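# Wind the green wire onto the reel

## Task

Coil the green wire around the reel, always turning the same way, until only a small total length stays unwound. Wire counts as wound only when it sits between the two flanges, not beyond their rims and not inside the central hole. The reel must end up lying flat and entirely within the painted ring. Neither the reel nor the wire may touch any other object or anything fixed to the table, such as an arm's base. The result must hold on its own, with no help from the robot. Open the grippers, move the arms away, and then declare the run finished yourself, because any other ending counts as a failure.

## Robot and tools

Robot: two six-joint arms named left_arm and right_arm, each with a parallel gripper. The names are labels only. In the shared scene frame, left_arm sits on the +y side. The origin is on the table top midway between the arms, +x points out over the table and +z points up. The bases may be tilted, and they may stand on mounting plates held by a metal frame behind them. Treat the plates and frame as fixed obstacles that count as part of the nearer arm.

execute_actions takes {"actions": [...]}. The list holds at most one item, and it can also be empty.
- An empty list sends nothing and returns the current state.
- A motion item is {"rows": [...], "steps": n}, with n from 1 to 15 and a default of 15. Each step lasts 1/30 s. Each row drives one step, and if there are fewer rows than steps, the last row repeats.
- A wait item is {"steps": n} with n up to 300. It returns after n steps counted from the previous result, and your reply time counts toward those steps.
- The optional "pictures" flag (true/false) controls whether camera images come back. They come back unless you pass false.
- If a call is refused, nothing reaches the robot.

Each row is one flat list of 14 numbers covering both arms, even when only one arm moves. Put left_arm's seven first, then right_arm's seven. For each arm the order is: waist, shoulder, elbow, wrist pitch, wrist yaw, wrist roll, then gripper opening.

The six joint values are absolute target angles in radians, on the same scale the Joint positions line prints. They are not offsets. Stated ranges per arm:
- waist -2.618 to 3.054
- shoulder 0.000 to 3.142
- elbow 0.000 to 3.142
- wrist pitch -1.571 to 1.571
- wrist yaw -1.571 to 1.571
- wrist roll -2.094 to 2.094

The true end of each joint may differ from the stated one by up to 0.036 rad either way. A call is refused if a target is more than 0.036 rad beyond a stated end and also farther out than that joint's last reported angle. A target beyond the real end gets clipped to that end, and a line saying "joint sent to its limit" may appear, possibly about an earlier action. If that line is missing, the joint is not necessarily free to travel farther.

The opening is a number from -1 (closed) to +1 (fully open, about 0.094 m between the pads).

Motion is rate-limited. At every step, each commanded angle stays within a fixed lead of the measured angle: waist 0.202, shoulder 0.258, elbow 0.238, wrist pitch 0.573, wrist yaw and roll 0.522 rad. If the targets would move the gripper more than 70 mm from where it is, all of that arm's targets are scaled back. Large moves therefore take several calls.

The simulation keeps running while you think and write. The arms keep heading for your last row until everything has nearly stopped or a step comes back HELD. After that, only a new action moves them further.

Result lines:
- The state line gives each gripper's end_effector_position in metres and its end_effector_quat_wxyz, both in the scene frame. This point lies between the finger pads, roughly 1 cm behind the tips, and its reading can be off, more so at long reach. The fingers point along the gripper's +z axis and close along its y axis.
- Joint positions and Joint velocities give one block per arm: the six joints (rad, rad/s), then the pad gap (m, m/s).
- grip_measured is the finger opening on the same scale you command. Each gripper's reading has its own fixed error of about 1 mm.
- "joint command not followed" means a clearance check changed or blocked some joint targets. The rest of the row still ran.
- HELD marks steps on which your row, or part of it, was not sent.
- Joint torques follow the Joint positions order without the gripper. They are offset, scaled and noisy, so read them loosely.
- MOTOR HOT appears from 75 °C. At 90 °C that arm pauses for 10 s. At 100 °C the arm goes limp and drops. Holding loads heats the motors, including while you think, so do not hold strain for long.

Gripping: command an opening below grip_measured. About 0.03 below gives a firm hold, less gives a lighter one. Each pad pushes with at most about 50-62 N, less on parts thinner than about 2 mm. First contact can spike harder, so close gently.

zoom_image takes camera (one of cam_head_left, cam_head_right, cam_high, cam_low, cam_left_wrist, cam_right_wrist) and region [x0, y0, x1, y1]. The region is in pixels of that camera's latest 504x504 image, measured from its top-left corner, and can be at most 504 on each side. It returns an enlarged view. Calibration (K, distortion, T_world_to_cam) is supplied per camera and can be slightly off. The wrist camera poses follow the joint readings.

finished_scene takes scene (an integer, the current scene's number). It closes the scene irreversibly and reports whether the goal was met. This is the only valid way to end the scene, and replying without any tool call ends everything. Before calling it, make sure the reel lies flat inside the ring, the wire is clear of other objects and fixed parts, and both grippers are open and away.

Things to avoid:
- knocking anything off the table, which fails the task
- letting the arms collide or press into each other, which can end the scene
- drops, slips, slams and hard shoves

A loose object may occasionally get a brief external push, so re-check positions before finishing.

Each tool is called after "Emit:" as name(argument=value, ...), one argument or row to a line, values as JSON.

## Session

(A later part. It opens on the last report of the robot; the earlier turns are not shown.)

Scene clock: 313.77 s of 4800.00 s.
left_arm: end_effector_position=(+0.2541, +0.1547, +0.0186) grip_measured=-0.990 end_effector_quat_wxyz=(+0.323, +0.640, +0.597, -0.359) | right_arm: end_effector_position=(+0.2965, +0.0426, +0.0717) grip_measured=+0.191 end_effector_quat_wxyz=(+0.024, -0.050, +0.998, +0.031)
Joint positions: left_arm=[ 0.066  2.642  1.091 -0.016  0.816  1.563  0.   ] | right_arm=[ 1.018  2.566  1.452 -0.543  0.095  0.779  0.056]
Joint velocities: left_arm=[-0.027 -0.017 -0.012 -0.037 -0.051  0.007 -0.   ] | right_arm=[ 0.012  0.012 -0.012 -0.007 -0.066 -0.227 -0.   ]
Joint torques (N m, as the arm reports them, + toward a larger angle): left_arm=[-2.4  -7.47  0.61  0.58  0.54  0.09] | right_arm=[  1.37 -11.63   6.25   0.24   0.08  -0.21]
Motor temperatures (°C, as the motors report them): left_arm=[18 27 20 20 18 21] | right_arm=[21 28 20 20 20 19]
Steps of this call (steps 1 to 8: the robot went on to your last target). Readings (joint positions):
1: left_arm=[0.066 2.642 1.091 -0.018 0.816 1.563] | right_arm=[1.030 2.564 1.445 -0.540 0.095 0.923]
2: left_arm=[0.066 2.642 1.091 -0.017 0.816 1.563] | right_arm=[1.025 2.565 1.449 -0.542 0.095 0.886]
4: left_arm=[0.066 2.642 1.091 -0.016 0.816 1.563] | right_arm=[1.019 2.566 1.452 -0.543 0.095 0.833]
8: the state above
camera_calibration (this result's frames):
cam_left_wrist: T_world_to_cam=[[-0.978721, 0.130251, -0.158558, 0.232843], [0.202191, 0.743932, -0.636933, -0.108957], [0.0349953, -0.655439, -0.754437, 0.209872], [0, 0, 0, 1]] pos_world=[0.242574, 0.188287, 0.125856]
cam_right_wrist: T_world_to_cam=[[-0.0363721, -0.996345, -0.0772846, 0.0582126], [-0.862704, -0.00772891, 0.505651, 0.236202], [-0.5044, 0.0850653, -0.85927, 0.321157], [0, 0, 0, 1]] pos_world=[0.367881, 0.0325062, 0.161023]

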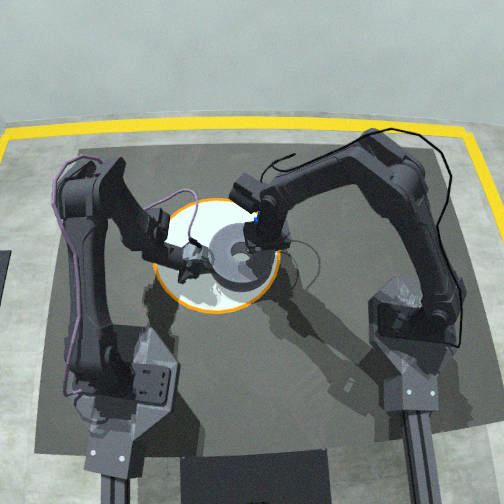

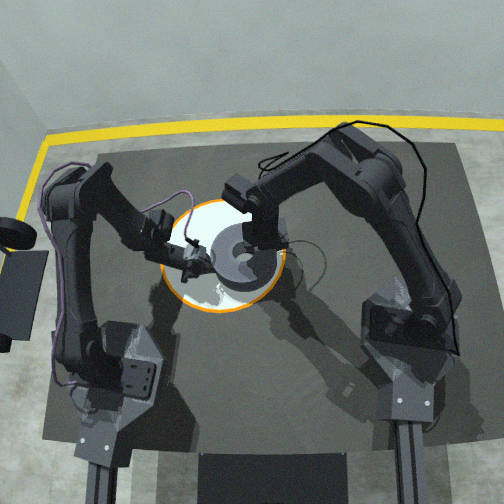

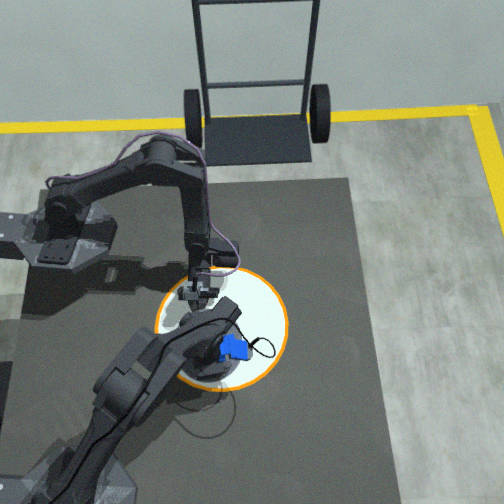

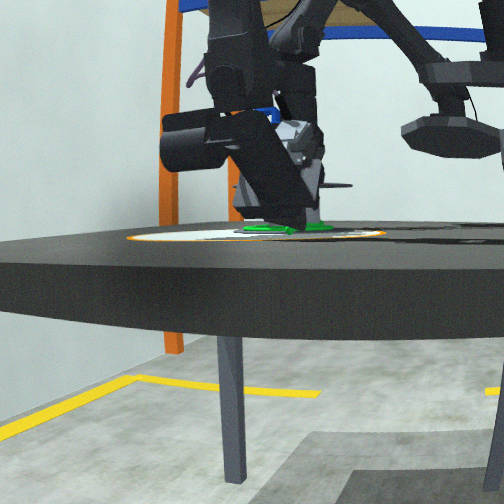

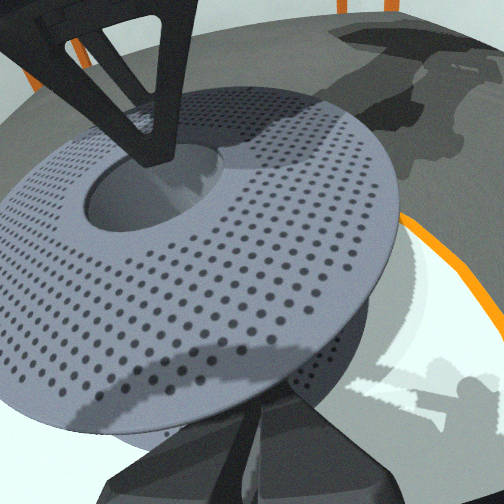

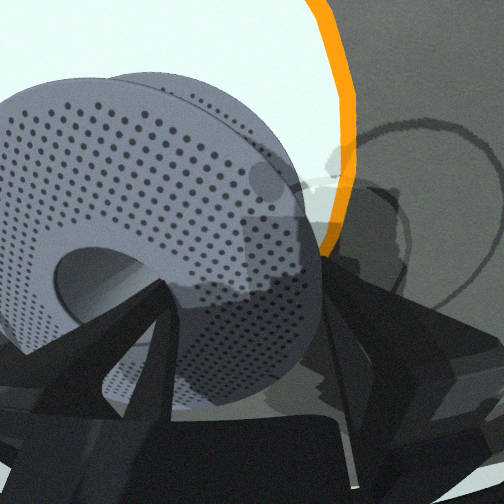

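Tip rests on the flange and the tail is being caught. Continue.

Emit:
execute_actions(
  actions=[
    {"rows":[[0.06,2.652,1.075,0.0,0.82,1.57,-1,1.018,2.587,1.485,-0.578,0.1,0.64,0.17],[0.06,2.652,1.075,0.0,0.82,1.57,-1,1.015,2.59,1.49,-0.58,0.1,0.56,0.17],[0.06,2.652,1.075,0.0,0.82,1.57,-1,1.012,2.594,1.5,-0.585,0.1,0.48,0.17],[0.06,2.652,1.075,0.0,0.82,1.57,-1,1.008,2.6,1.515,-0.593,0.1,0.4,0.17],[0.06,2.652,1.075,0.0,0.82,1.57,-1,1.004,2.606,1.53,-0.6,0.1,0.32,0.17],[0.06,2.652,1.075,0.0,0.82,1.57,-1,1.0,2.612,1.546,-0.61,0.1,0.24,0.17],[0.06,2.652,1.075,0.0,0.82,1.57,-1,0.996,2.62,1.563,-0.62,0.1,0.16,0.17],[0.06,2.652,1.075,0.0,0.82,1.57,-1,0.992,2.628,1.581,-0.63,0.1,0.08,0.17],[0.06,2.652,1.075,0.0,0.82,1.57,-1,0.988,2.636,1.6,-0.64,0.1,0.0,0.17],[0.06,2.652,1.075,0.0,0.82,1.57,-1,0.985,2.644,1.62,-0.65,0.1,-0.07,0.17],[0.06,2.652,1.075,0.0,0.82,1.57,-1,0.983,2.653,1.64,-0.66,0.1,-0.14,0.17],[0.06,2.652,1.075,0.0,0.82,1.57,-1,0.981,2.662,1.665,-0.672,0.1,-0.2,0.17],[0.06,2.652,1.075,0.0,0.82,1.57,-1,0.98,2.671,1.69,-0.685,0.1,-0.26,0.17],[0.06,2.652,1.075,0.0,0.82,1.57,-1,0.98,2.68,1.715,-0.697,0.1,-0.3,0.17],[0.06,2.652,1.075,0.0,0.82,1.57,-1,0.98,2.69,1.74,-0.71,0.1,-0.32,0.17]],"steps":15},
  ],
  pictures=false,
)

Emit:
execute_actions(
  actions=[
    {"steps":10},
  ],
)

Scene clock: 318.73 s of 4800.00 s.
left_arm: end_effector_position=(+0.2536, +0.1538, +0.0196) grip_measured=-0.991 end_effector_quat_wxyz=(+0.325, +0.638, +0.596, -0.363) | right_arm: end_effector_position=(+0.3350, +0.0665, +0.0767) grip_measured=+0.190 end_effector_quat_wxyz=(+0.047, -0.435, +0.899, +0.032)
Joint positions: left_arm=[ 0.066  2.643  1.091 -0.017  0.825  1.563  0.   ] | right_arm=[ 0.98   2.66   1.671 -0.631  0.084 -0.063  0.056]
Joint velocities: left_arm=[-0.017 -0.022  0.002  0.037  0.022 -0.007 -0.001] | right_arm=[-0.032  0.3    0.701 -0.359  0.051 -1.56  -0.001]
Joint torques (N m, as the arm reports them, + toward a larger angle): left_arm=[-2.49 -7.36  0.42  0.59  0.31  0.12] | right_arm=[  1.32 -13.45   6.41   0.41   0.22  -0.27]
Motor temperatures (°C, as the motors report them): left_arm=[18 27 20 21 18 21] | right_arm=[21 27 20 20 20 19]
Steps of this call (steps 1 to 30: the robot went on to your last target; steps 31 to 100: nothing new was sent; then 1.13 s passed at rest; steps 101 to 115: all 15 steps of this action). Readings (joint positions):
101: left_arm=[0.066 2.642 1.091 -0.016 0.816 1.563] | right_arm=[1.018 2.566 1.452 -0.543 0.093 0.733]
102: left_arm=[0.066 2.642 1.091 -0.016 0.816 1.563] | right_arm=[1.018 2.566 1.453 -0.543 0.093 0.709]
104: left_arm=[0.066 2.642 1.091 -0.016 0.816 1.563] | right_arm=[1.017 2.572 1.466 -0.549 0.092 0.628]
108: left_arm=[0.066 2.642 1.091 -0.017 0.818 1.563] | right_arm=[1.002 2.598 1.524 -0.569 0.090 0.396]
115: the state above

Scene clock: 319.07 s of 4800.00 s.
left_arm: end_effector_position=(+0.2534, +0.1532, +0.0207) grip_measured=-0.991 end_effector_quat_wxyz=(+0.327, +0.637, +0.595, -0.365) | right_arm: end_effector_position=(+0.3410, +0.0696, +0.0794) grip_measured=+0.190 end_effector_quat_wxyz=(+0.050, -0.521, +0.851, +0.026)
Joint positions: left_arm=[ 0.066  2.643  1.091 -0.017  0.832  1.563  0.   ] | right_arm=[ 0.977  2.675  1.714 -0.659  0.088 -0.263  0.056]
Joint velocities: left_arm=[ 0.007  0.012 -0.002  0.022 -0.022  0.007  0.   ] | right_arm=[ 0.007 -0.017  0.007 -0.081 -0.11  -0.168 -0.001]
Joint torques (N m, as the arm reports them, + toward a larger angle): left_arm=[-2.41 -7.57  0.41  0.6   0.3   0.1 ] | right_arm=[  1.42 -13.17   6.62   0.19   0.14  -0.25]
Motor temperatures (°C, as the motors report them): left_arm=[18 27 20 21 18 21] | right_arm=[21 27 20 20 20 19]
Steps of this call (steps 1 to 10: the robot went on to your last target). Readings (joint positions):
1: left_arm=[0.066 2.643 1.091 -0.017 0.827 1.563] | right_arm=[0.980 2.668 1.690 -0.640 0.086 -0.107]
2: left_arm=[0.066 2.643 1.091 -0.017 0.829 1.563] | right_arm=[0.978 2.672 1.703 -0.645 0.087 -0.141]
4: left_arm=[0.066 2.643 1.091 -0.017 0.831 1.563] | right_arm=[0.977 2.675 1.713 -0.647 0.087 -0.192]
8: left_arm=[0.066 2.643 1.091 -0.017 0.832 1.563] | right_arm=[0.977 2.675 1.714 -0.653 0.088 -0.247]
10: the state above
camera_calibration (this result's frames):
cam_left_wrist: T_world_to_cam=[[-0.979245, 0.128034, -0.15712, 0.233151], [0.200115, 0.733722, -0.649312, -0.104006], [0.0321479, -0.667278, -0.744115, 0.212808], [0, 0, 0, 1]] pos_world=[0.242284, 0.188463, 0.127454]
cam_right_wrist: T_world_to_cam=[[0.81965, -0.572603, -0.0172957, -0.238829], [-0.506338, -0.738255, 0.445648, 0.205], [-0.267948, -0.356518, -0.895041, 0.300867], [0, 0, 0, 1]] pos_world=[0.380172, 0.121852, 0.1738]

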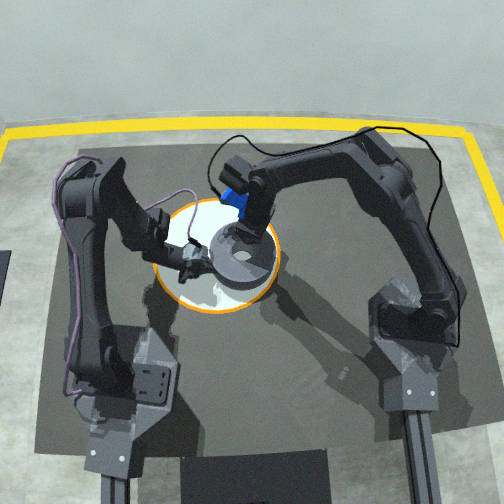

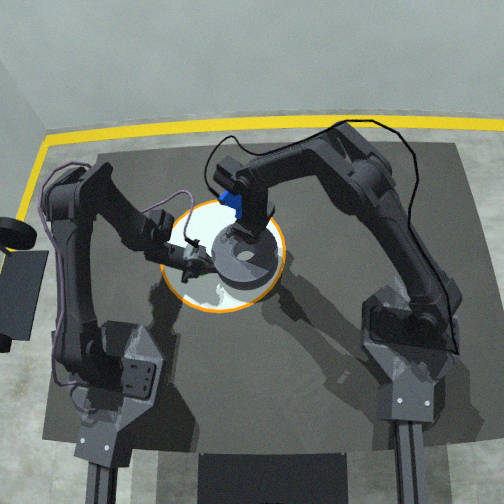

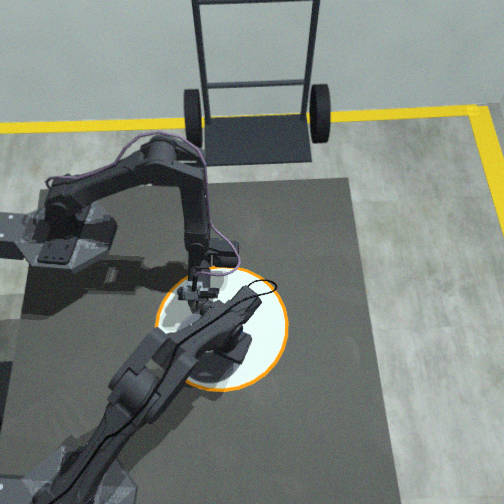

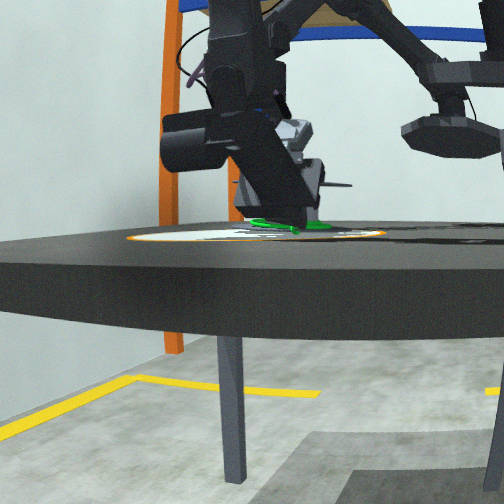

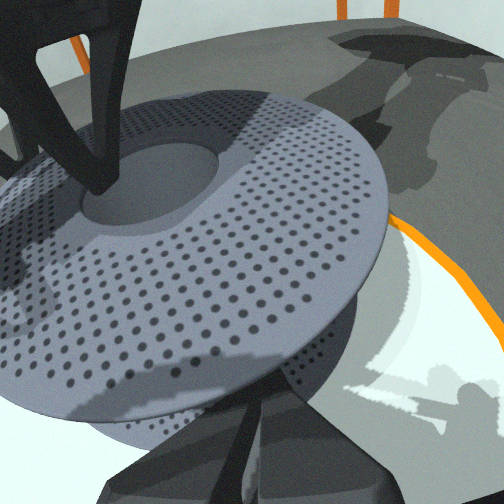

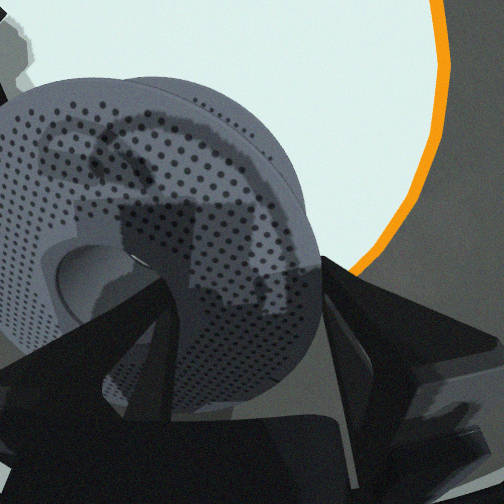

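Emit:
execute_actions(
  actions=[
    {"rows":[[0.055,2.655,1.075,0.0,0.82,1.57,-1,0.98,2.70,1.74,-0.71,0.1,-0.36,0.17],[0.05,2.657,1.075,0.0,0.82,1.57,-1,0.98,2.705,1.745,-0.71,0.1,-0.4,0.17],[0.045,2.66,1.075,0.0,0.82,1.57,-1,0.98,2.71,1.75,-0.71,0.1,-0.45,0.17],[0.04,2.662,1.075,0.0,0.82,1.57,-1,0.98,2.715,1.755,-0.71,0.1,-0.5,0.17],[0.035,2.664,1.075,0.0,0.82,1.57,-1,0.98,2.72,1.76,-0.71,0.1,-0.55,0.17],[0.03,2.666,1.075,0.0,0.82,1.57,-1,0.98,2.725,1.77,-0.71,0.1,-0.6,0.17],[0.025,2.668,1.075,0.0,0.82,1.57,-1,0.98,2.73,1.78,-0.715,0.1,-0.65,0.17],[0.02,2.67,1.075,0.0,0.82,1.57,-1,0.98,2.735,1.79,-0.72,0.1,-0.7,0.17],[0.015,2.672,1.075,0.0,0.82,1.57,-1,0.98,2.74,1.8,-0.725,0.1,-0.75,0.17],[0.01,2.674,1.075,0.0,0.82,1.57,-1,0.98,2.74,1.8,-0.725,0.1,-0.8,0.17]],"steps":15},
  ],
  pictures=false,
)

Emit:
execute_actions(
  actions=[
    {"steps":8},
  ],
)

Scene clock: 324.13 s of 4800.00 s.
left_arm: end_effector_position=(+0.2392, +0.1365, +0.0212) grip_measured=-0.991 end_effector_quat_wxyz=(+0.319, +0.649, +0.577, -0.381) | right_arm: end_effector_position=(+0.3453, +0.0784, +0.0803) grip_measured=+0.189 end_effector_quat_wxyz=(-0.054, +0.689, -0.722, -0.022)
Joint positions: left_arm=[ 0.014  2.66   1.091 -0.019  0.846  1.563  0.   ] | right_arm=[ 0.977  2.707  1.783 -0.696  0.072 -0.688  0.056]
Joint velocities: left_arm=[-0.007 -0.012 -0.007  0.007 -0.007  0.037  0.   ] | right_arm=[ 0.007 -0.007  0.007  0.007 -0.051 -0.403 -0.   ]
Joint torques (N m, as the arm reports them, + toward a larger angle): left_arm=[-2.2  -7.04  0.42  0.63  0.08  0.06] | right_arm=[  1.51 -12.07   6.14   0.31   0.31  -0.57]
Motor temperatures (°C, as the motors report them): left_arm=[18 27 19 21 18 21] | right_arm=[21 27 21 20 20 19]
Steps of this call (steps 1 to 30: the robot went on to your last target; steps 31 to 100: nothing new was sent; then 1.23 s passed at rest; steps 101 to 115: all 15 steps of this action). Readings (joint positions):
101: left_arm=[0.066 2.643 1.091 -0.016 0.829 1.563] | right_arm=[0.977 2.676 1.714 -0.674 0.088 -0.301]
102: left_arm=[0.065 2.643 1.091 -0.016 0.829 1.563] | right_arm=[0.977 2.677 1.714 -0.674 0.087 -0.312]
104: left_arm=[0.062 2.644 1.091 -0.016 0.829 1.563] | right_arm=[0.977 2.682 1.721 -0.677 0.081 -0.354]
108: left_arm=[0.044 2.651 1.091 -0.016 0.831 1.563] | right_arm=[0.977 2.698 1.752 -0.687 0.072 -0.487]
115: the state above

Scene clock: 324.40 s of 4800.00 s.
left_arm: end_effector_position=(+0.2391, +0.1358, +0.0223) grip_measured=-0.991 end_effector_quat_wxyz=(+0.320, +0.648, +0.575, -0.383) | right_arm: end_effector_position=(+0.3449, +0.0792, +0.0805) grip_measured=+0.189 end_effector_quat_wxyz=(-0.054, +0.706, -0.706, -0.024)
Joint positions: left_arm=[ 0.014  2.66   1.091 -0.019  0.853  1.564  0.   ] | right_arm=[ 0.977  2.707  1.783 -0.696  0.067 -0.734  0.056]
Joint velocities: left_arm=[-0.007  0.007 -0.017  0.022  0.022 -0.022 -0.001] | right_arm=[-0.007 -0.007  0.012 -0.051 -0.022 -0.081 -0.   ]
Joint torques (N m, as the arm reports them, + toward a larger angle): left_arm=[-2.34 -6.99  0.54  0.64  0.15  0.09] | right_arm=[  1.62 -12.06   6.05   0.31   0.36  -0.57]
Motor temperatures (°C, as the motors report them): left_arm=[18 27 19 21 18 21] | right_arm=[21 27 21 20 20 19]
Steps of this call (steps 1 to 8: the robot went on to your last target). Readings (joint positions):
1: left_arm=[0.014 2.660 1.091 -0.019 0.848 1.563] | right_arm=[0.977 2.707 1.783 -0.696 0.071 -0.699]
2: left_arm=[0.014 2.660 1.091 -0.019 0.850 1.563] | right_arm=[0.977 2.707 1.783 -0.696 0.070 -0.708]
4: left_arm=[0.014 2.660 1.091 -0.019 0.852 1.563] | right_arm=[0.977 2.707 1.783 -0.696 0.069 -0.720]
8: the state above
camera_calibration (this result's frames):
cam_left_wrist: T_world_to_cam=[[-0.972557, 0.178055, -0.149763, 0.212983], [0.232327, 0.708539, -0.666331, -0.0912361], [-0.0125311, -0.682839, -0.730461, 0.215351], [0, 0, 0, 1]] pos_world=[0.231034, 0.173772, 0.128409]
cam_right_wrist: T_world_to_cam=[[0.990035, -0.139764, 0.0172229, -0.332326], [-0.132871, -0.886619, 0.443003, 0.0967228], [-0.0466456, -0.440877, -0.896355, 0.236859], [0, 0, 0, 1]] pos_world=[0.352915, 0.143735, 0.175184]

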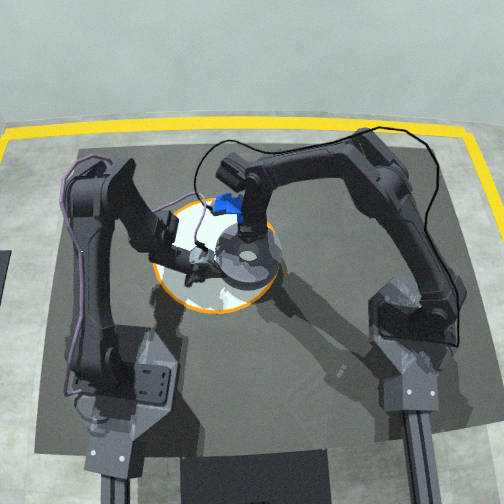

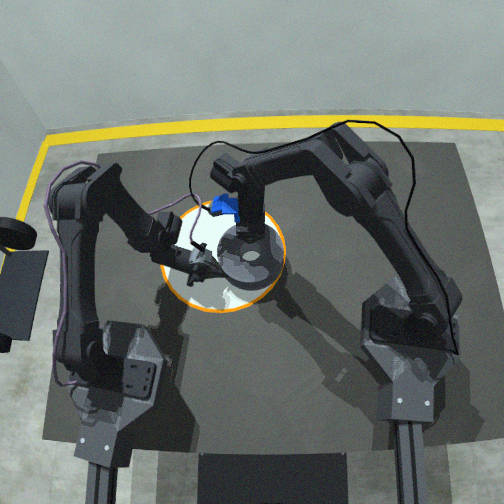

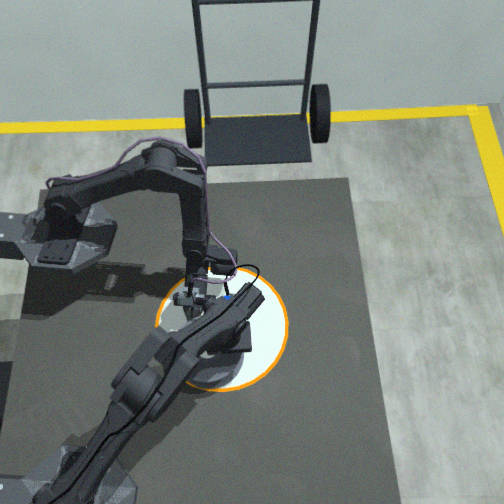

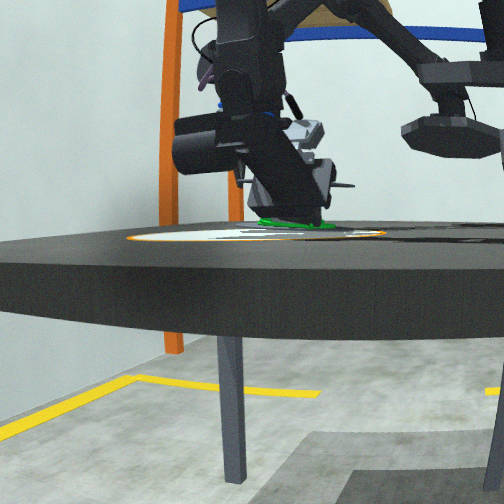

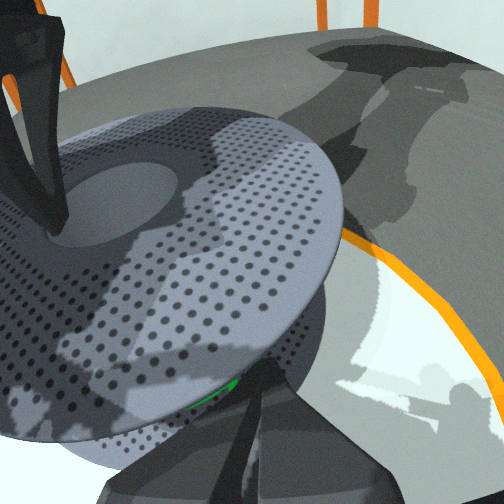

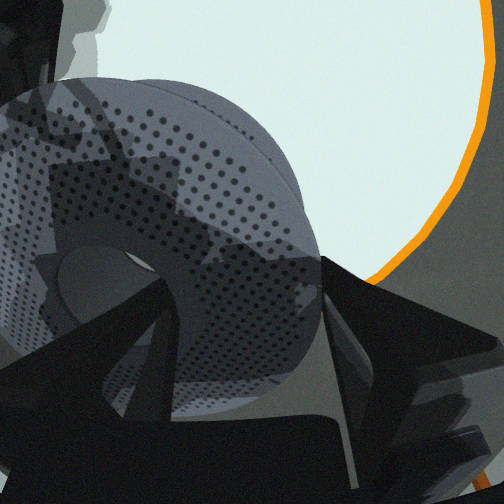

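Emit:
execute_actions(
  actions=[
    {"rows":[[0.03,2.65,1.075,-0.02,0.84,1.57,-1,0.98,2.725,1.8,-0.74,0.1,-0.75,0.17],[0.05,2.635,1.075,-0.03,0.84,1.57,-1,0.98,2.725,1.8,-0.74,0.1,-0.75,0.17],[0.07,2.62,1.075,-0.045,0.84,1.57,-1,0.98,2.725,1.8,-0.74,0.1,-0.75,0.17],[0.1,2.605,1.075,-0.06,0.84,1.57,-1,0.98,2.725,1.8,-0.74,0.1,-0.75,0.17],[0.13,2.59,1.075,-0.075,0.84,1.57,-1,0.98,2.725,1.8,-0.74,0.1,-0.75,0.17],[0.16,2.57,1.075,-0.095,0.84,1.57,-1,0.98,2.725,1.8,-0.74,0.1,-0.75,0.17],[0.19,2.55,1.075,-0.115,0.84,1.57,-1,0.98,2.725,1.8,-0.74,0.1,-0.75,0.17],[0.22,2.53,1.075,-0.135,0.84,1.57,-1,0.98,2.725,1.8,-0.74,0.1,-0.7,0.17],[0.25,2.51,1.075,-0.155,0.84,1.57,-1,0.98,2.725,1.8,-0.74,0.1,-0.63,0.17],[0.28,2.49,1.075,-0.175,0.84,1.57,-1,0.98,2.725,1.8,-0.74,0.1,-0.56,0.17],[0.31,2.47,1.075,-0.195,0.84,1.57,-1,0.98,2.725,1.8,-0.74,0.1,-0.49,0.17],[0.34,2.45,1.075,-0.215,0.84,1.57,-1,0.98,2.725,1.8,-0.74,0.1,-0.42,0.17],[0.37,2.43,1.075,-0.235,0.84,1.57,-1,0.98,2.725,1.8,-0.74,0.1,-0.35,0.17],[0.4,2.41,1.075,-0.255,0.84,1.57,-1,0.98,2.725,1.8,-0.74,0.1,-0.28,0.17],[0.43,2.39,1.075,-0.275,0.84,1.57,-1,0.98,2.725,1.8,-0.74,0.1,-0.21,0.17]],"steps":15},
  ],
  pictures=false,
)

Emit:
execute_actions(
  actions=[
    {"rows":[[0.45,2.38,1.075,-0.285,0.84,1.57,-1,0.98,2.725,1.8,-0.74,0.1,-0.14,0.17],[0.45,2.38,1.075,-0.285,0.84,1.57,-1,0.98,2.725,1.8,-0.74,0.1,-0.07,0.17],[0.45,2.38,1.075,-0.285,0.84,1.57,-1,0.98,2.725,1.8,-0.74,0.1,0,0.17],[0.45,2.38,1.075,-0.285,0.84,1.57,-1,0.98,2.725,1.8,-0.74,0.1,0.07,0.17],[0.45,2.38,1.075,-0.285,0.84,1.57,-1,0.98,2.725,1.8,-0.74,0.1,0.14,0.17],[0.45,2.38,1.075,-0.285,0.84,1.57,-1,0.98,2.725,1.8,-0.74,0.1,0.2,0.17]],"steps":15},
  ],
)

Scene clock: 331.47 s of 4800.00 s.
left_arm: end_effector_position=(+0.3158, +0.2713, +0.0609) grip_measured=-0.991 end_effector_quat_wxyz=(+0.376, +0.536, +0.691, -0.307) | right_arm: end_effector_position=(+0.3381, +0.0688, +0.0767) grip_measured=+0.189 end_effector_quat_wxyz=(+0.027, -0.608, +0.793, +0.020)
Joint positions: left_arm=[ 0.38   2.437  1.091 -0.168  0.834  1.564  0.   ] | right_arm=[ 0.977  2.713  1.783 -0.74   0.079 -0.467  0.056]
Joint velocities: left_arm=[ 0.794 -0.579  0.002 -0.549 -0.066 -0.022 -0.001] | right_arm=[-0.002  0.007 -0.017 -0.11   0.007  1.722  0.   ]
Joint torques (N m, as the arm reports them, + toward a larger angle): left_arm=[-1.76 -8.86  1.26 -0.01  0.51  0.08] | right_arm=[  1.65 -13.81   5.82   0.62   0.27   0.12]
Motor temperatures (°C, as the motors report them): left_arm=[18 26 19 21 18 21] | right_arm=[21 27 21 20 21 19]
Steps of this call (steps 1 to 30: the robot went on to your last target; steps 31 to 100: nothing new was sent; then 3.23 s passed at rest; steps 101 to 115: all 15 steps of this action). Readings (joint positions):
101: left_arm=[0.014 2.660 1.091 -0.019 0.855 1.564] | right_arm=[0.977 2.707 1.783 -0.696 0.066 -0.740]
102: left_arm=[0.016 2.659 1.091 -0.020 0.856 1.564] | right_arm=[0.977 2.707 1.783 -0.697 0.066 -0.738]
104: left_arm=[0.033 2.650 1.091 -0.028 0.853 1.564] | right_arm=[0.977 2.707 1.783 -0.700 0.066 -0.738]
108: left_arm=[0.144 2.595 1.091 -0.068 0.843 1.564] | right_arm=[0.977 2.707 1.783 -0.712 0.069 -0.733]
115: the state above

Scene clock: 331.97 s of 4800.00 s.
left_arm: end_effector_position=(+0.3142, +0.3030, +0.0714) grip_measured=-0.991 end_effector_quat_wxyz=(+0.370, +0.500, +0.719, -0.309) | right_arm: end_effector_position=(+0.3377, +0.0676, +0.0762) grip_measured=+0.189 end_effector_quat_wxyz=(+0.019, -0.339, +0.940, +0.025)
Joint positions: left_arm=[ 0.462  2.383  1.091 -0.26   0.831  1.564  0.   ] | right_arm=[ 0.977  2.714  1.783 -0.744  0.082  0.149  0.056]
Joint velocities: left_arm=[-0.017 -0.002 -0.002 -0.022 -0.022 -0.051  0.   ] | right_arm=[-0.017 -0.002 -0.012 -0.007 -0.007  0.198 -0.001]
Joint torques (N m, as the arm reports them, + toward a larger angle): left_arm=[-2.72 -8.29  1.41  0.02  0.51  0.08] | right_arm=[  1.61 -13.92   5.93   0.5    0.2    0.14]
Motor temperatures (°C, as the motors report them): left_arm=[18 26 19 21 18 21] | right_arm=[21 27 21 20 21 19]
Steps of this call (steps 1 to 15: all 15 steps of this action). Readings (joint positions):
1: left_arm=[0.408 2.418 1.091 -0.184 0.834 1.564] | right_arm=[0.977 2.714 1.783 -0.743 0.079 -0.409]
2: left_arm=[0.433 2.403 1.091 -0.198 0.834 1.564] | right_arm=[0.977 2.714 1.783 -0.744 0.079 -0.348]
4: left_arm=[0.463 2.385 1.091 -0.214 0.833 1.564] | right_arm=[0.977 2.714 1.783 -0.744 0.079 -0.221]
8: left_arm=[0.465 2.383 1.091 -0.243 0.831 1.564] | right_arm=[0.977 2.714 1.783 -0.744 0.081 0.010]
15: the state above
camera_calibration (this result's frames):
cam_left_wrist: T_world_to_cam=[[-0.961477, -0.255889, -0.100415, 0.388091], [-0.134202, 0.755768, -0.64094, -0.0953781], [0.2399, -0.602773, -0.760994, 0.264975], [0, 0, 0, 1]] pos_world=[0.296773, 0.331112, 0.179483]
cam_right_wrist: T_world_to_cam=[[0.525415, -0.84931, -0.0511026, -0.116695], [-0.721252, -0.476446, 0.502788, 0.253816], [-0.45137, -0.227314, -0.862898, 0.347168], [0, 0, 0, 1]] pos_world=[0.401079, 0.100736, 0.165991]

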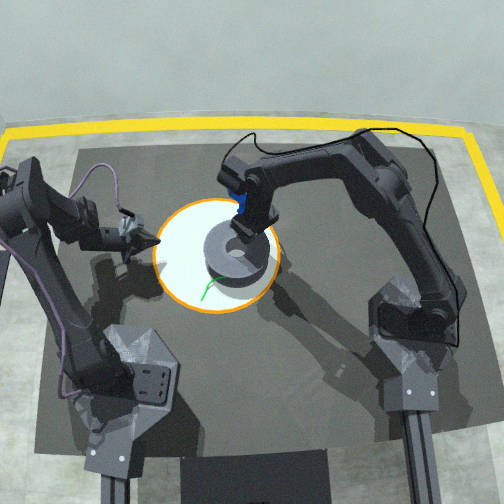

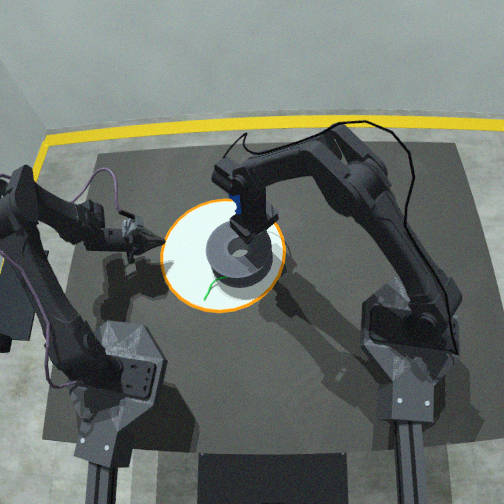

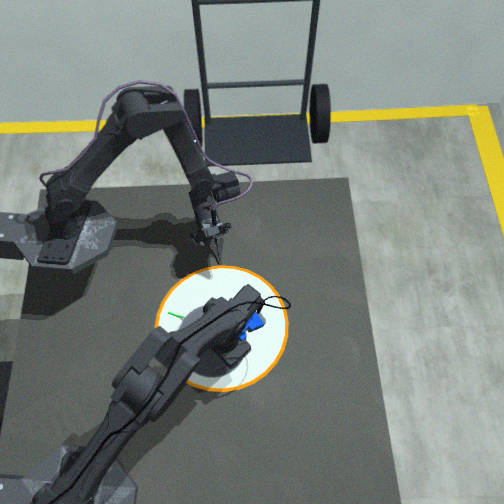

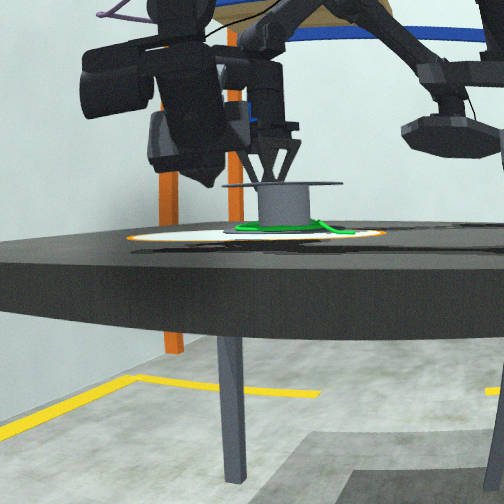

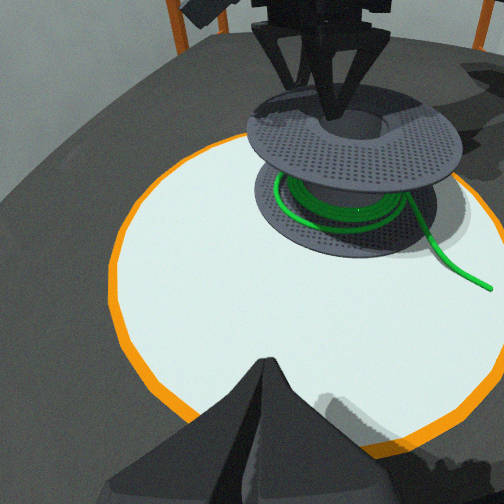

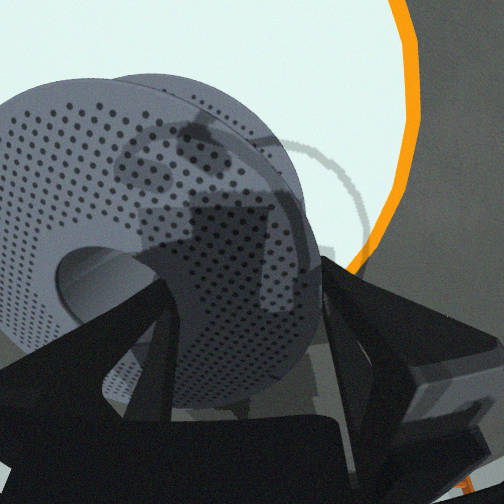

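Emit:
execute_actions(
  actions=[
    {"rows":[[0.45,2.38,1.075,-0.285,0.84,1.57,-1,0.98,2.73,1.8,-0.74,0.1,0.1,0.17],[0.45,2.38,1.075,-0.285,0.84,1.57,-1,0.98,2.73,1.8,-0.74,0.1,0.03,0.17],[0.45,2.38,1.075,-0.285,0.84,1.57,-1,0.98,2.73,1.8,-0.74,0.1,-0.04,0.17],[0.45,2.38,1.075,-0.285,0.84,1.57,-1,0.98,2.735,1.8,-0.74,0.1,-0.1,0.17],[0.45,2.38,1.075,-0.285,0.84,1.57,-1,0.98,2.735,1.8,-0.74,0.1,-0.1,0.17],[0.45,2.38,1.075,-0.285,0.84,1.57,-1,0.98,2.735,1.8,-0.74,0.1,-0.1,0.17],[0.45,2.38,1.075,-0.285,0.84,1.57,-1,0.98,2.735,1.8,-0.74,0.1,-0.1,0.17],[0.45,2.38,1.075,-0.285,0.84,1.57,-1,0.98,2.735,1.8,-0.74,0.1,-0.1,0.17],[0.45,2.38,1.075,-0.285,0.84,1.57,-1,0.98,2.735,1.8,-0.74,0.1,-0.1,0.17],[0.45,2.38,1.075,-0.285,0.84,1.57,-1,0.98,2.735,1.8,-0.74,0.1,-0.1,0.3],[0.45,2.38,1.075,-0.285,0.84,1.57,-1,0.98,2.735,1.8,-0.74,0.1,-0.1,0.5],[0.45,2.38,1.075,-0.285,0.84,1.57,-1,0.98,2.735,1.8,-0.74,0.1,-0.1,0.8]],"steps":15},
  ],
  pictures=false,
)

Emit:
execute_actions(
  actions=[
    {"rows":[[0.45,2.38,1.075,-0.285,0.84,1.57,-1,0.98,2.71,1.8,-0.765,0.1,-0.1,0.8],[0.45,2.38,1.075,-0.285,0.84,1.57,-1,0.98,2.69,1.8,-0.785,0.1,-0.1,0.8],[0.45,2.38,1.075,-0.285,0.84,1.57,-1,0.98,2.67,1.8,-0.805,0.1,-0.1,0.8],[0.45,2.38,1.075,-0.285,0.84,1.57,-1,0.98,2.64,1.8,-0.83,0.1,-0.1,0.8],[0.45,2.38,1.075,-0.285,0.84,1.57,-1,0.98,2.61,1.8,-0.86,0.1,-0.1,0.8],[0.45,2.38,1.075,-0.285,0.84,1.57,-1,0.98,2.58,1.8,-0.89,0.1,-0.1,0.8],[0.45,2.38,1.075,-0.285,0.84,1.57,-1,0.96,2.55,1.8,-0.92,0.1,-0.1,0.8],[0.45,2.38,1.075,-0.285,0.84,1.57,-1,0.92,2.52,1.8,-0.95,0.1,-0.1,0.8],[0.45,2.38,1.075,-0.285,0.84,1.57,-1,0.87,2.49,1.78,-0.95,0.1,-0.1,0.8],[0.45,2.38,1.075,-0.285,0.84,1.57,-1,0.81,2.46,1.76,-0.95,0.1,-0.1,0.8],[0.45,2.38,1.075,-0.285,0.84,1.57,-1,0.75,2.43,1.74,-0.95,0.1,-0.1,0.8],[0.45,2.38,1.075,-0.285,0.84,1.57,-1,0.69,2.4,1.72,-0.95,0.1,-0.1,0.8],[0.45,2.38,1.075,-0.285,0.84,1.57,-1,0.63,2.4,1.7,-0.95,0.1,-0.1,0.8],[0.45,2.38,1.075,-0.285,0.84,1.57,-1,0.57,2.4,1.7,-0.95,0.1,-0.1,0.8],[0.45,2.38,1.075,-0.285,0.84,1.57,-1,0.5,2.4,1.7,-0.95,0.1,-0.1,0.8]],"steps":15},
  ],
  pictures=false,
)

Emit:
execute_actions(
  actions=[
    {"steps":12},
  ],
)

Emit:
zoom_image(
  camera="cam_head_left",
  region=[140, 180, 300, 340],
)

Scene clock: 339.87 s of 4800.00 s.
left_arm: end_effector_position=(+0.3135, +0.3027, +0.0714) grip_measured=-0.991 end_effector_quat_wxyz=(+0.369, +0.500, +0.720, -0.310) | right_arm: end_effector_position=(+0.3382, +0.0669, +0.0735) grip_measured=+0.795 end_effector_quat_wxyz=(+0.022, -0.441, +0.897, +0.019)
Joint positions: left_arm=[ 0.462  2.383  1.091 -0.264  0.831  1.564  0.   ] | right_arm=[ 0.977  2.72   1.783 -0.739  0.089 -0.073  0.084]
Joint velocities: left_arm=[-0.022 -0.017 -0.007  0.007 -0.051  0.051  0.001] | right_arm=[-0.002  0.042  0.002 -0.037 -0.022 -0.095  0.005]
Joint torques (N m, as the arm reports them, + toward a larger angle): left_arm=[-2.99 -8.27  1.5   0.    0.55  0.11] | right_arm=[  1.47 -13.85   5.95   0.5    0.09  -0.14]
Motor temperatures (°C, as the motors report them): left_arm=[18 27 19 20 18 21] | right_arm=[21 28 21 20 20 19]
Steps of this call (steps 1 to 30: the robot went on to your last target; steps 31 to 100: nothing new was sent; then 4.07 s passed at rest; steps 101 to 115: all 15 steps of this action). Readings (joint positions):
101: left_arm=[0.462 2.383 1.091 -0.264 0.831 1.564] | right_arm=[0.977 2.714 1.783 -0.743 0.083 0.175]
102: left_arm=[0.462 2.383 1.091 -0.264 0.831 1.564] | right_arm=[0.977 2.714 1.783 -0.742 0.085 0.152]
104: left_arm=[0.462 2.383 1.091 -0.264 0.831 1.564] | right_arm=[0.977 2.714 1.783 -0.740 0.087 0.083]
108: left_arm=[0.462 2.383 1.091 -0.264 0.831 1.564] | right_arm=[0.977 2.714 1.783 -0.739 0.087 -0.016]
115: the state above

Scene clock: 340.37 s of 4800.00 s.
left_arm: end_effector_position=(+0.3135, +0.3027, +0.0714) grip_measured=-0.991 end_effector_quat_wxyz=(+0.369, +0.500, +0.720, -0.310) | right_arm: end_effector_position=(+0.4194, -0.0122, +0.1843) grip_measured=+0.798 end_effector_quat_wxyz=(+0.069, -0.338, +0.937, +0.048)
Joint positions: left_arm=[ 0.462  2.383  1.091 -0.264  0.831  1.564  0.   ] | right_arm=[ 0.752  2.431  1.77  -0.882  0.085 -0.088  0.084]
Joint velocities: left_arm=[ 0.007  0.002  0.007 -0.022 -0.022 -0.037  0.   ] | right_arm=[-1.385 -0.515 -0.11   0.007 -0.051 -0.095  0.   ]
Joint torques (N m, as the arm reports them, + toward a larger angle): left_arm=[-2.8  -8.39  1.45 -0.02  0.51  0.06] | right_arm=[  0.43 -12.73   2.22   0.15   0.11  -0.09]
Motor temperatures (°C, as the motors report them): left_arm=[18 27 19 20 18 21] | right_arm=[21 28 21 20 20 19]
Steps of this call (steps 1 to 15: all 15 steps of this action). Readings (joint positions):
1: left_arm=[0.462 2.383 1.091 -0.264 0.831 1.564] | right_arm=[0.977 2.721 1.783 -0.739 0.089 -0.077]
2: left_arm=[0.462 2.383 1.091 -0.264 0.831 1.564] | right_arm=[0.977 2.721 1.783 -0.744 0.089 -0.079]
4: left_arm=[0.462 2.383 1.091 -0.264 0.831 1.564] | right_arm=[0.977 2.713 1.783 -0.761 0.089 -0.083]
8: left_arm=[0.462 2.383 1.091 -0.264 0.831 1.564] | right_arm=[0.971 2.636 1.783 -0.842 0.088 -0.087]
15: the state above

Scene clock: 340.77 s of 4800.00 s.
left_arm: end_effector_position=(+0.3135, +0.3027, +0.0714) grip_measured=-0.991 end_effector_quat_wxyz=(+0.369, +0.500, +0.720, -0.310) | right_arm: end_effector_position=(+0.4514, -0.1401, +0.1597) grip_measured=+0.798 end_effector_quat_wxyz=(+0.016, -0.208, +0.977, +0.033)
Joint positions: left_arm=[ 0.462  2.383  1.091 -0.264  0.831  1.564  0.   ] | right_arm=[ 0.468  2.405  1.714 -0.929  0.112 -0.089  0.084]
Joint velocities: left_arm=[-0.017 -0.027 -0.002 -0.007  0.037 -0.022  0.001] | right_arm=[ 0.369  0.002  0.027 -0.037  0.066 -0.095  0.   ]
Joint torques (N m, as the arm reports them, + toward a larger angle): left_arm=[-2.85 -8.33  1.49 -0.04  0.54  0.05] | right_arm=[  2.91 -13.84   3.82   0.29  -0.12  -0.16]
Motor temperatures (°C, as the motors report them): left_arm=[18 27 19 20 18 21] | right_arm=[21 28 21 20 20 19]
Steps of this call (steps 1 to 12: the robot went on to your last target). Readings (joint positions):
1: left_arm=[0.462 2.383 1.091 -0.264 0.831 1.564] | right_arm=[0.702 2.418 1.768 -0.882 0.085 -0.088]
2: left_arm=[0.462 2.383 1.091 -0.264 0.831 1.564] | right_arm=[0.650 2.410 1.766 -0.882 0.086 -0.088]
4: left_arm=[0.462 2.383 1.091 -0.264 0.831 1.564] | right_arm=[0.547 2.405 1.756 -0.883 0.090 -0.088]
8: left_arm=[0.462 2.383 1.091 -0.264 0.831 1.564] | right_arm=[0.437 2.405 1.722 -0.908 0.110 -0.088]
12: the state above
camera_calibration (this result's frames):
cam_left_wrist: T_world_to_cam=[[-0.961996, -0.255376, -0.0966831, 0.387117], [-0.135992, 0.755092, -0.64136, -0.0944747], [0.236793, -0.603837, -0.761124, 0.266352], [0, 0, 0, 1]] pos_world=[0.296486, 0.331031, 0.179562]
cam_right_wrist: T_world_to_cam=[[0.277071, -0.958073, -0.0729888, -0.248266], [-0.814338, -0.274463, 0.511394, 0.263836], [-0.509986, -0.0822552, -0.856241, 0.469065], [0, 0, 0, 1]] pos_world=[0.522856, -0.126861, 0.248588]

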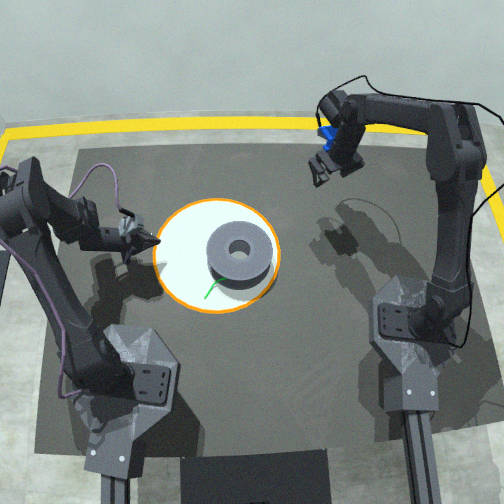

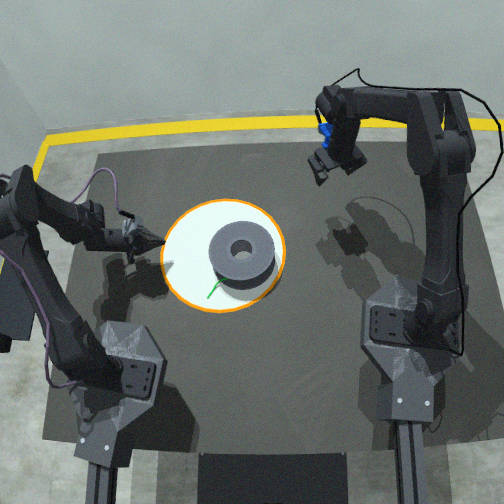

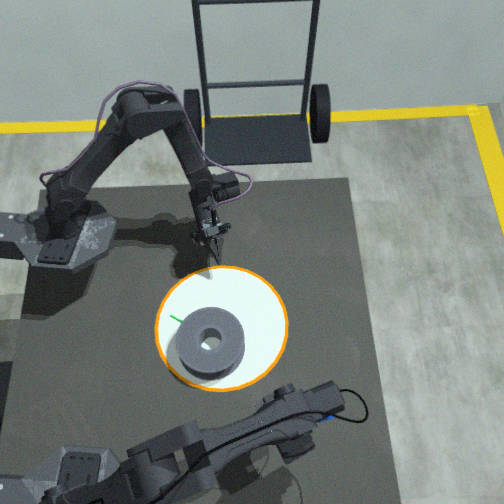

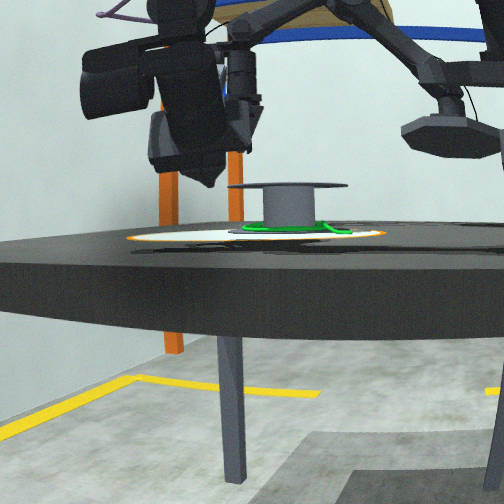

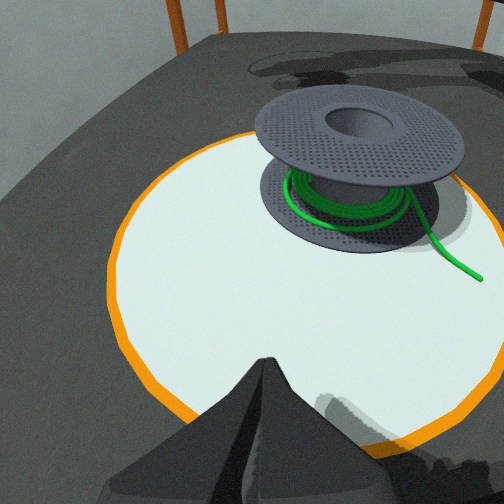

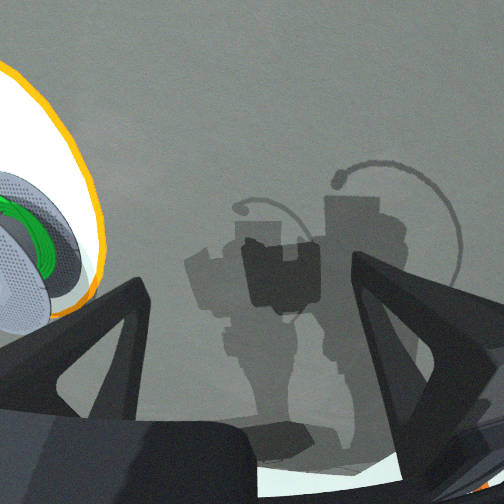

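Region (140, 180, 300, 340) of cam_head_left's 504x504 image, scaled by 3.150, with more detail than that image has.

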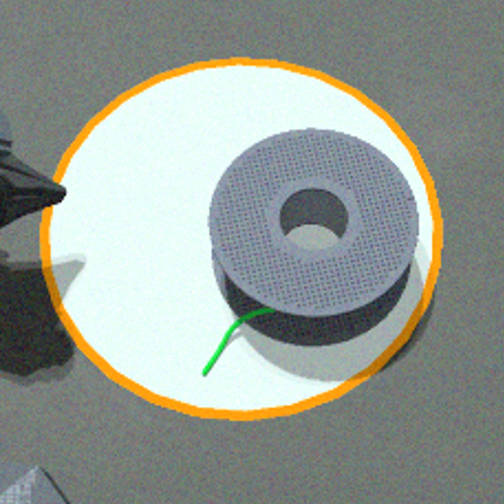

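Inside the ring, ~5 cm tail.

Emit:
finished_scene(
  scene=1,
)

The scene is finished: the task was done.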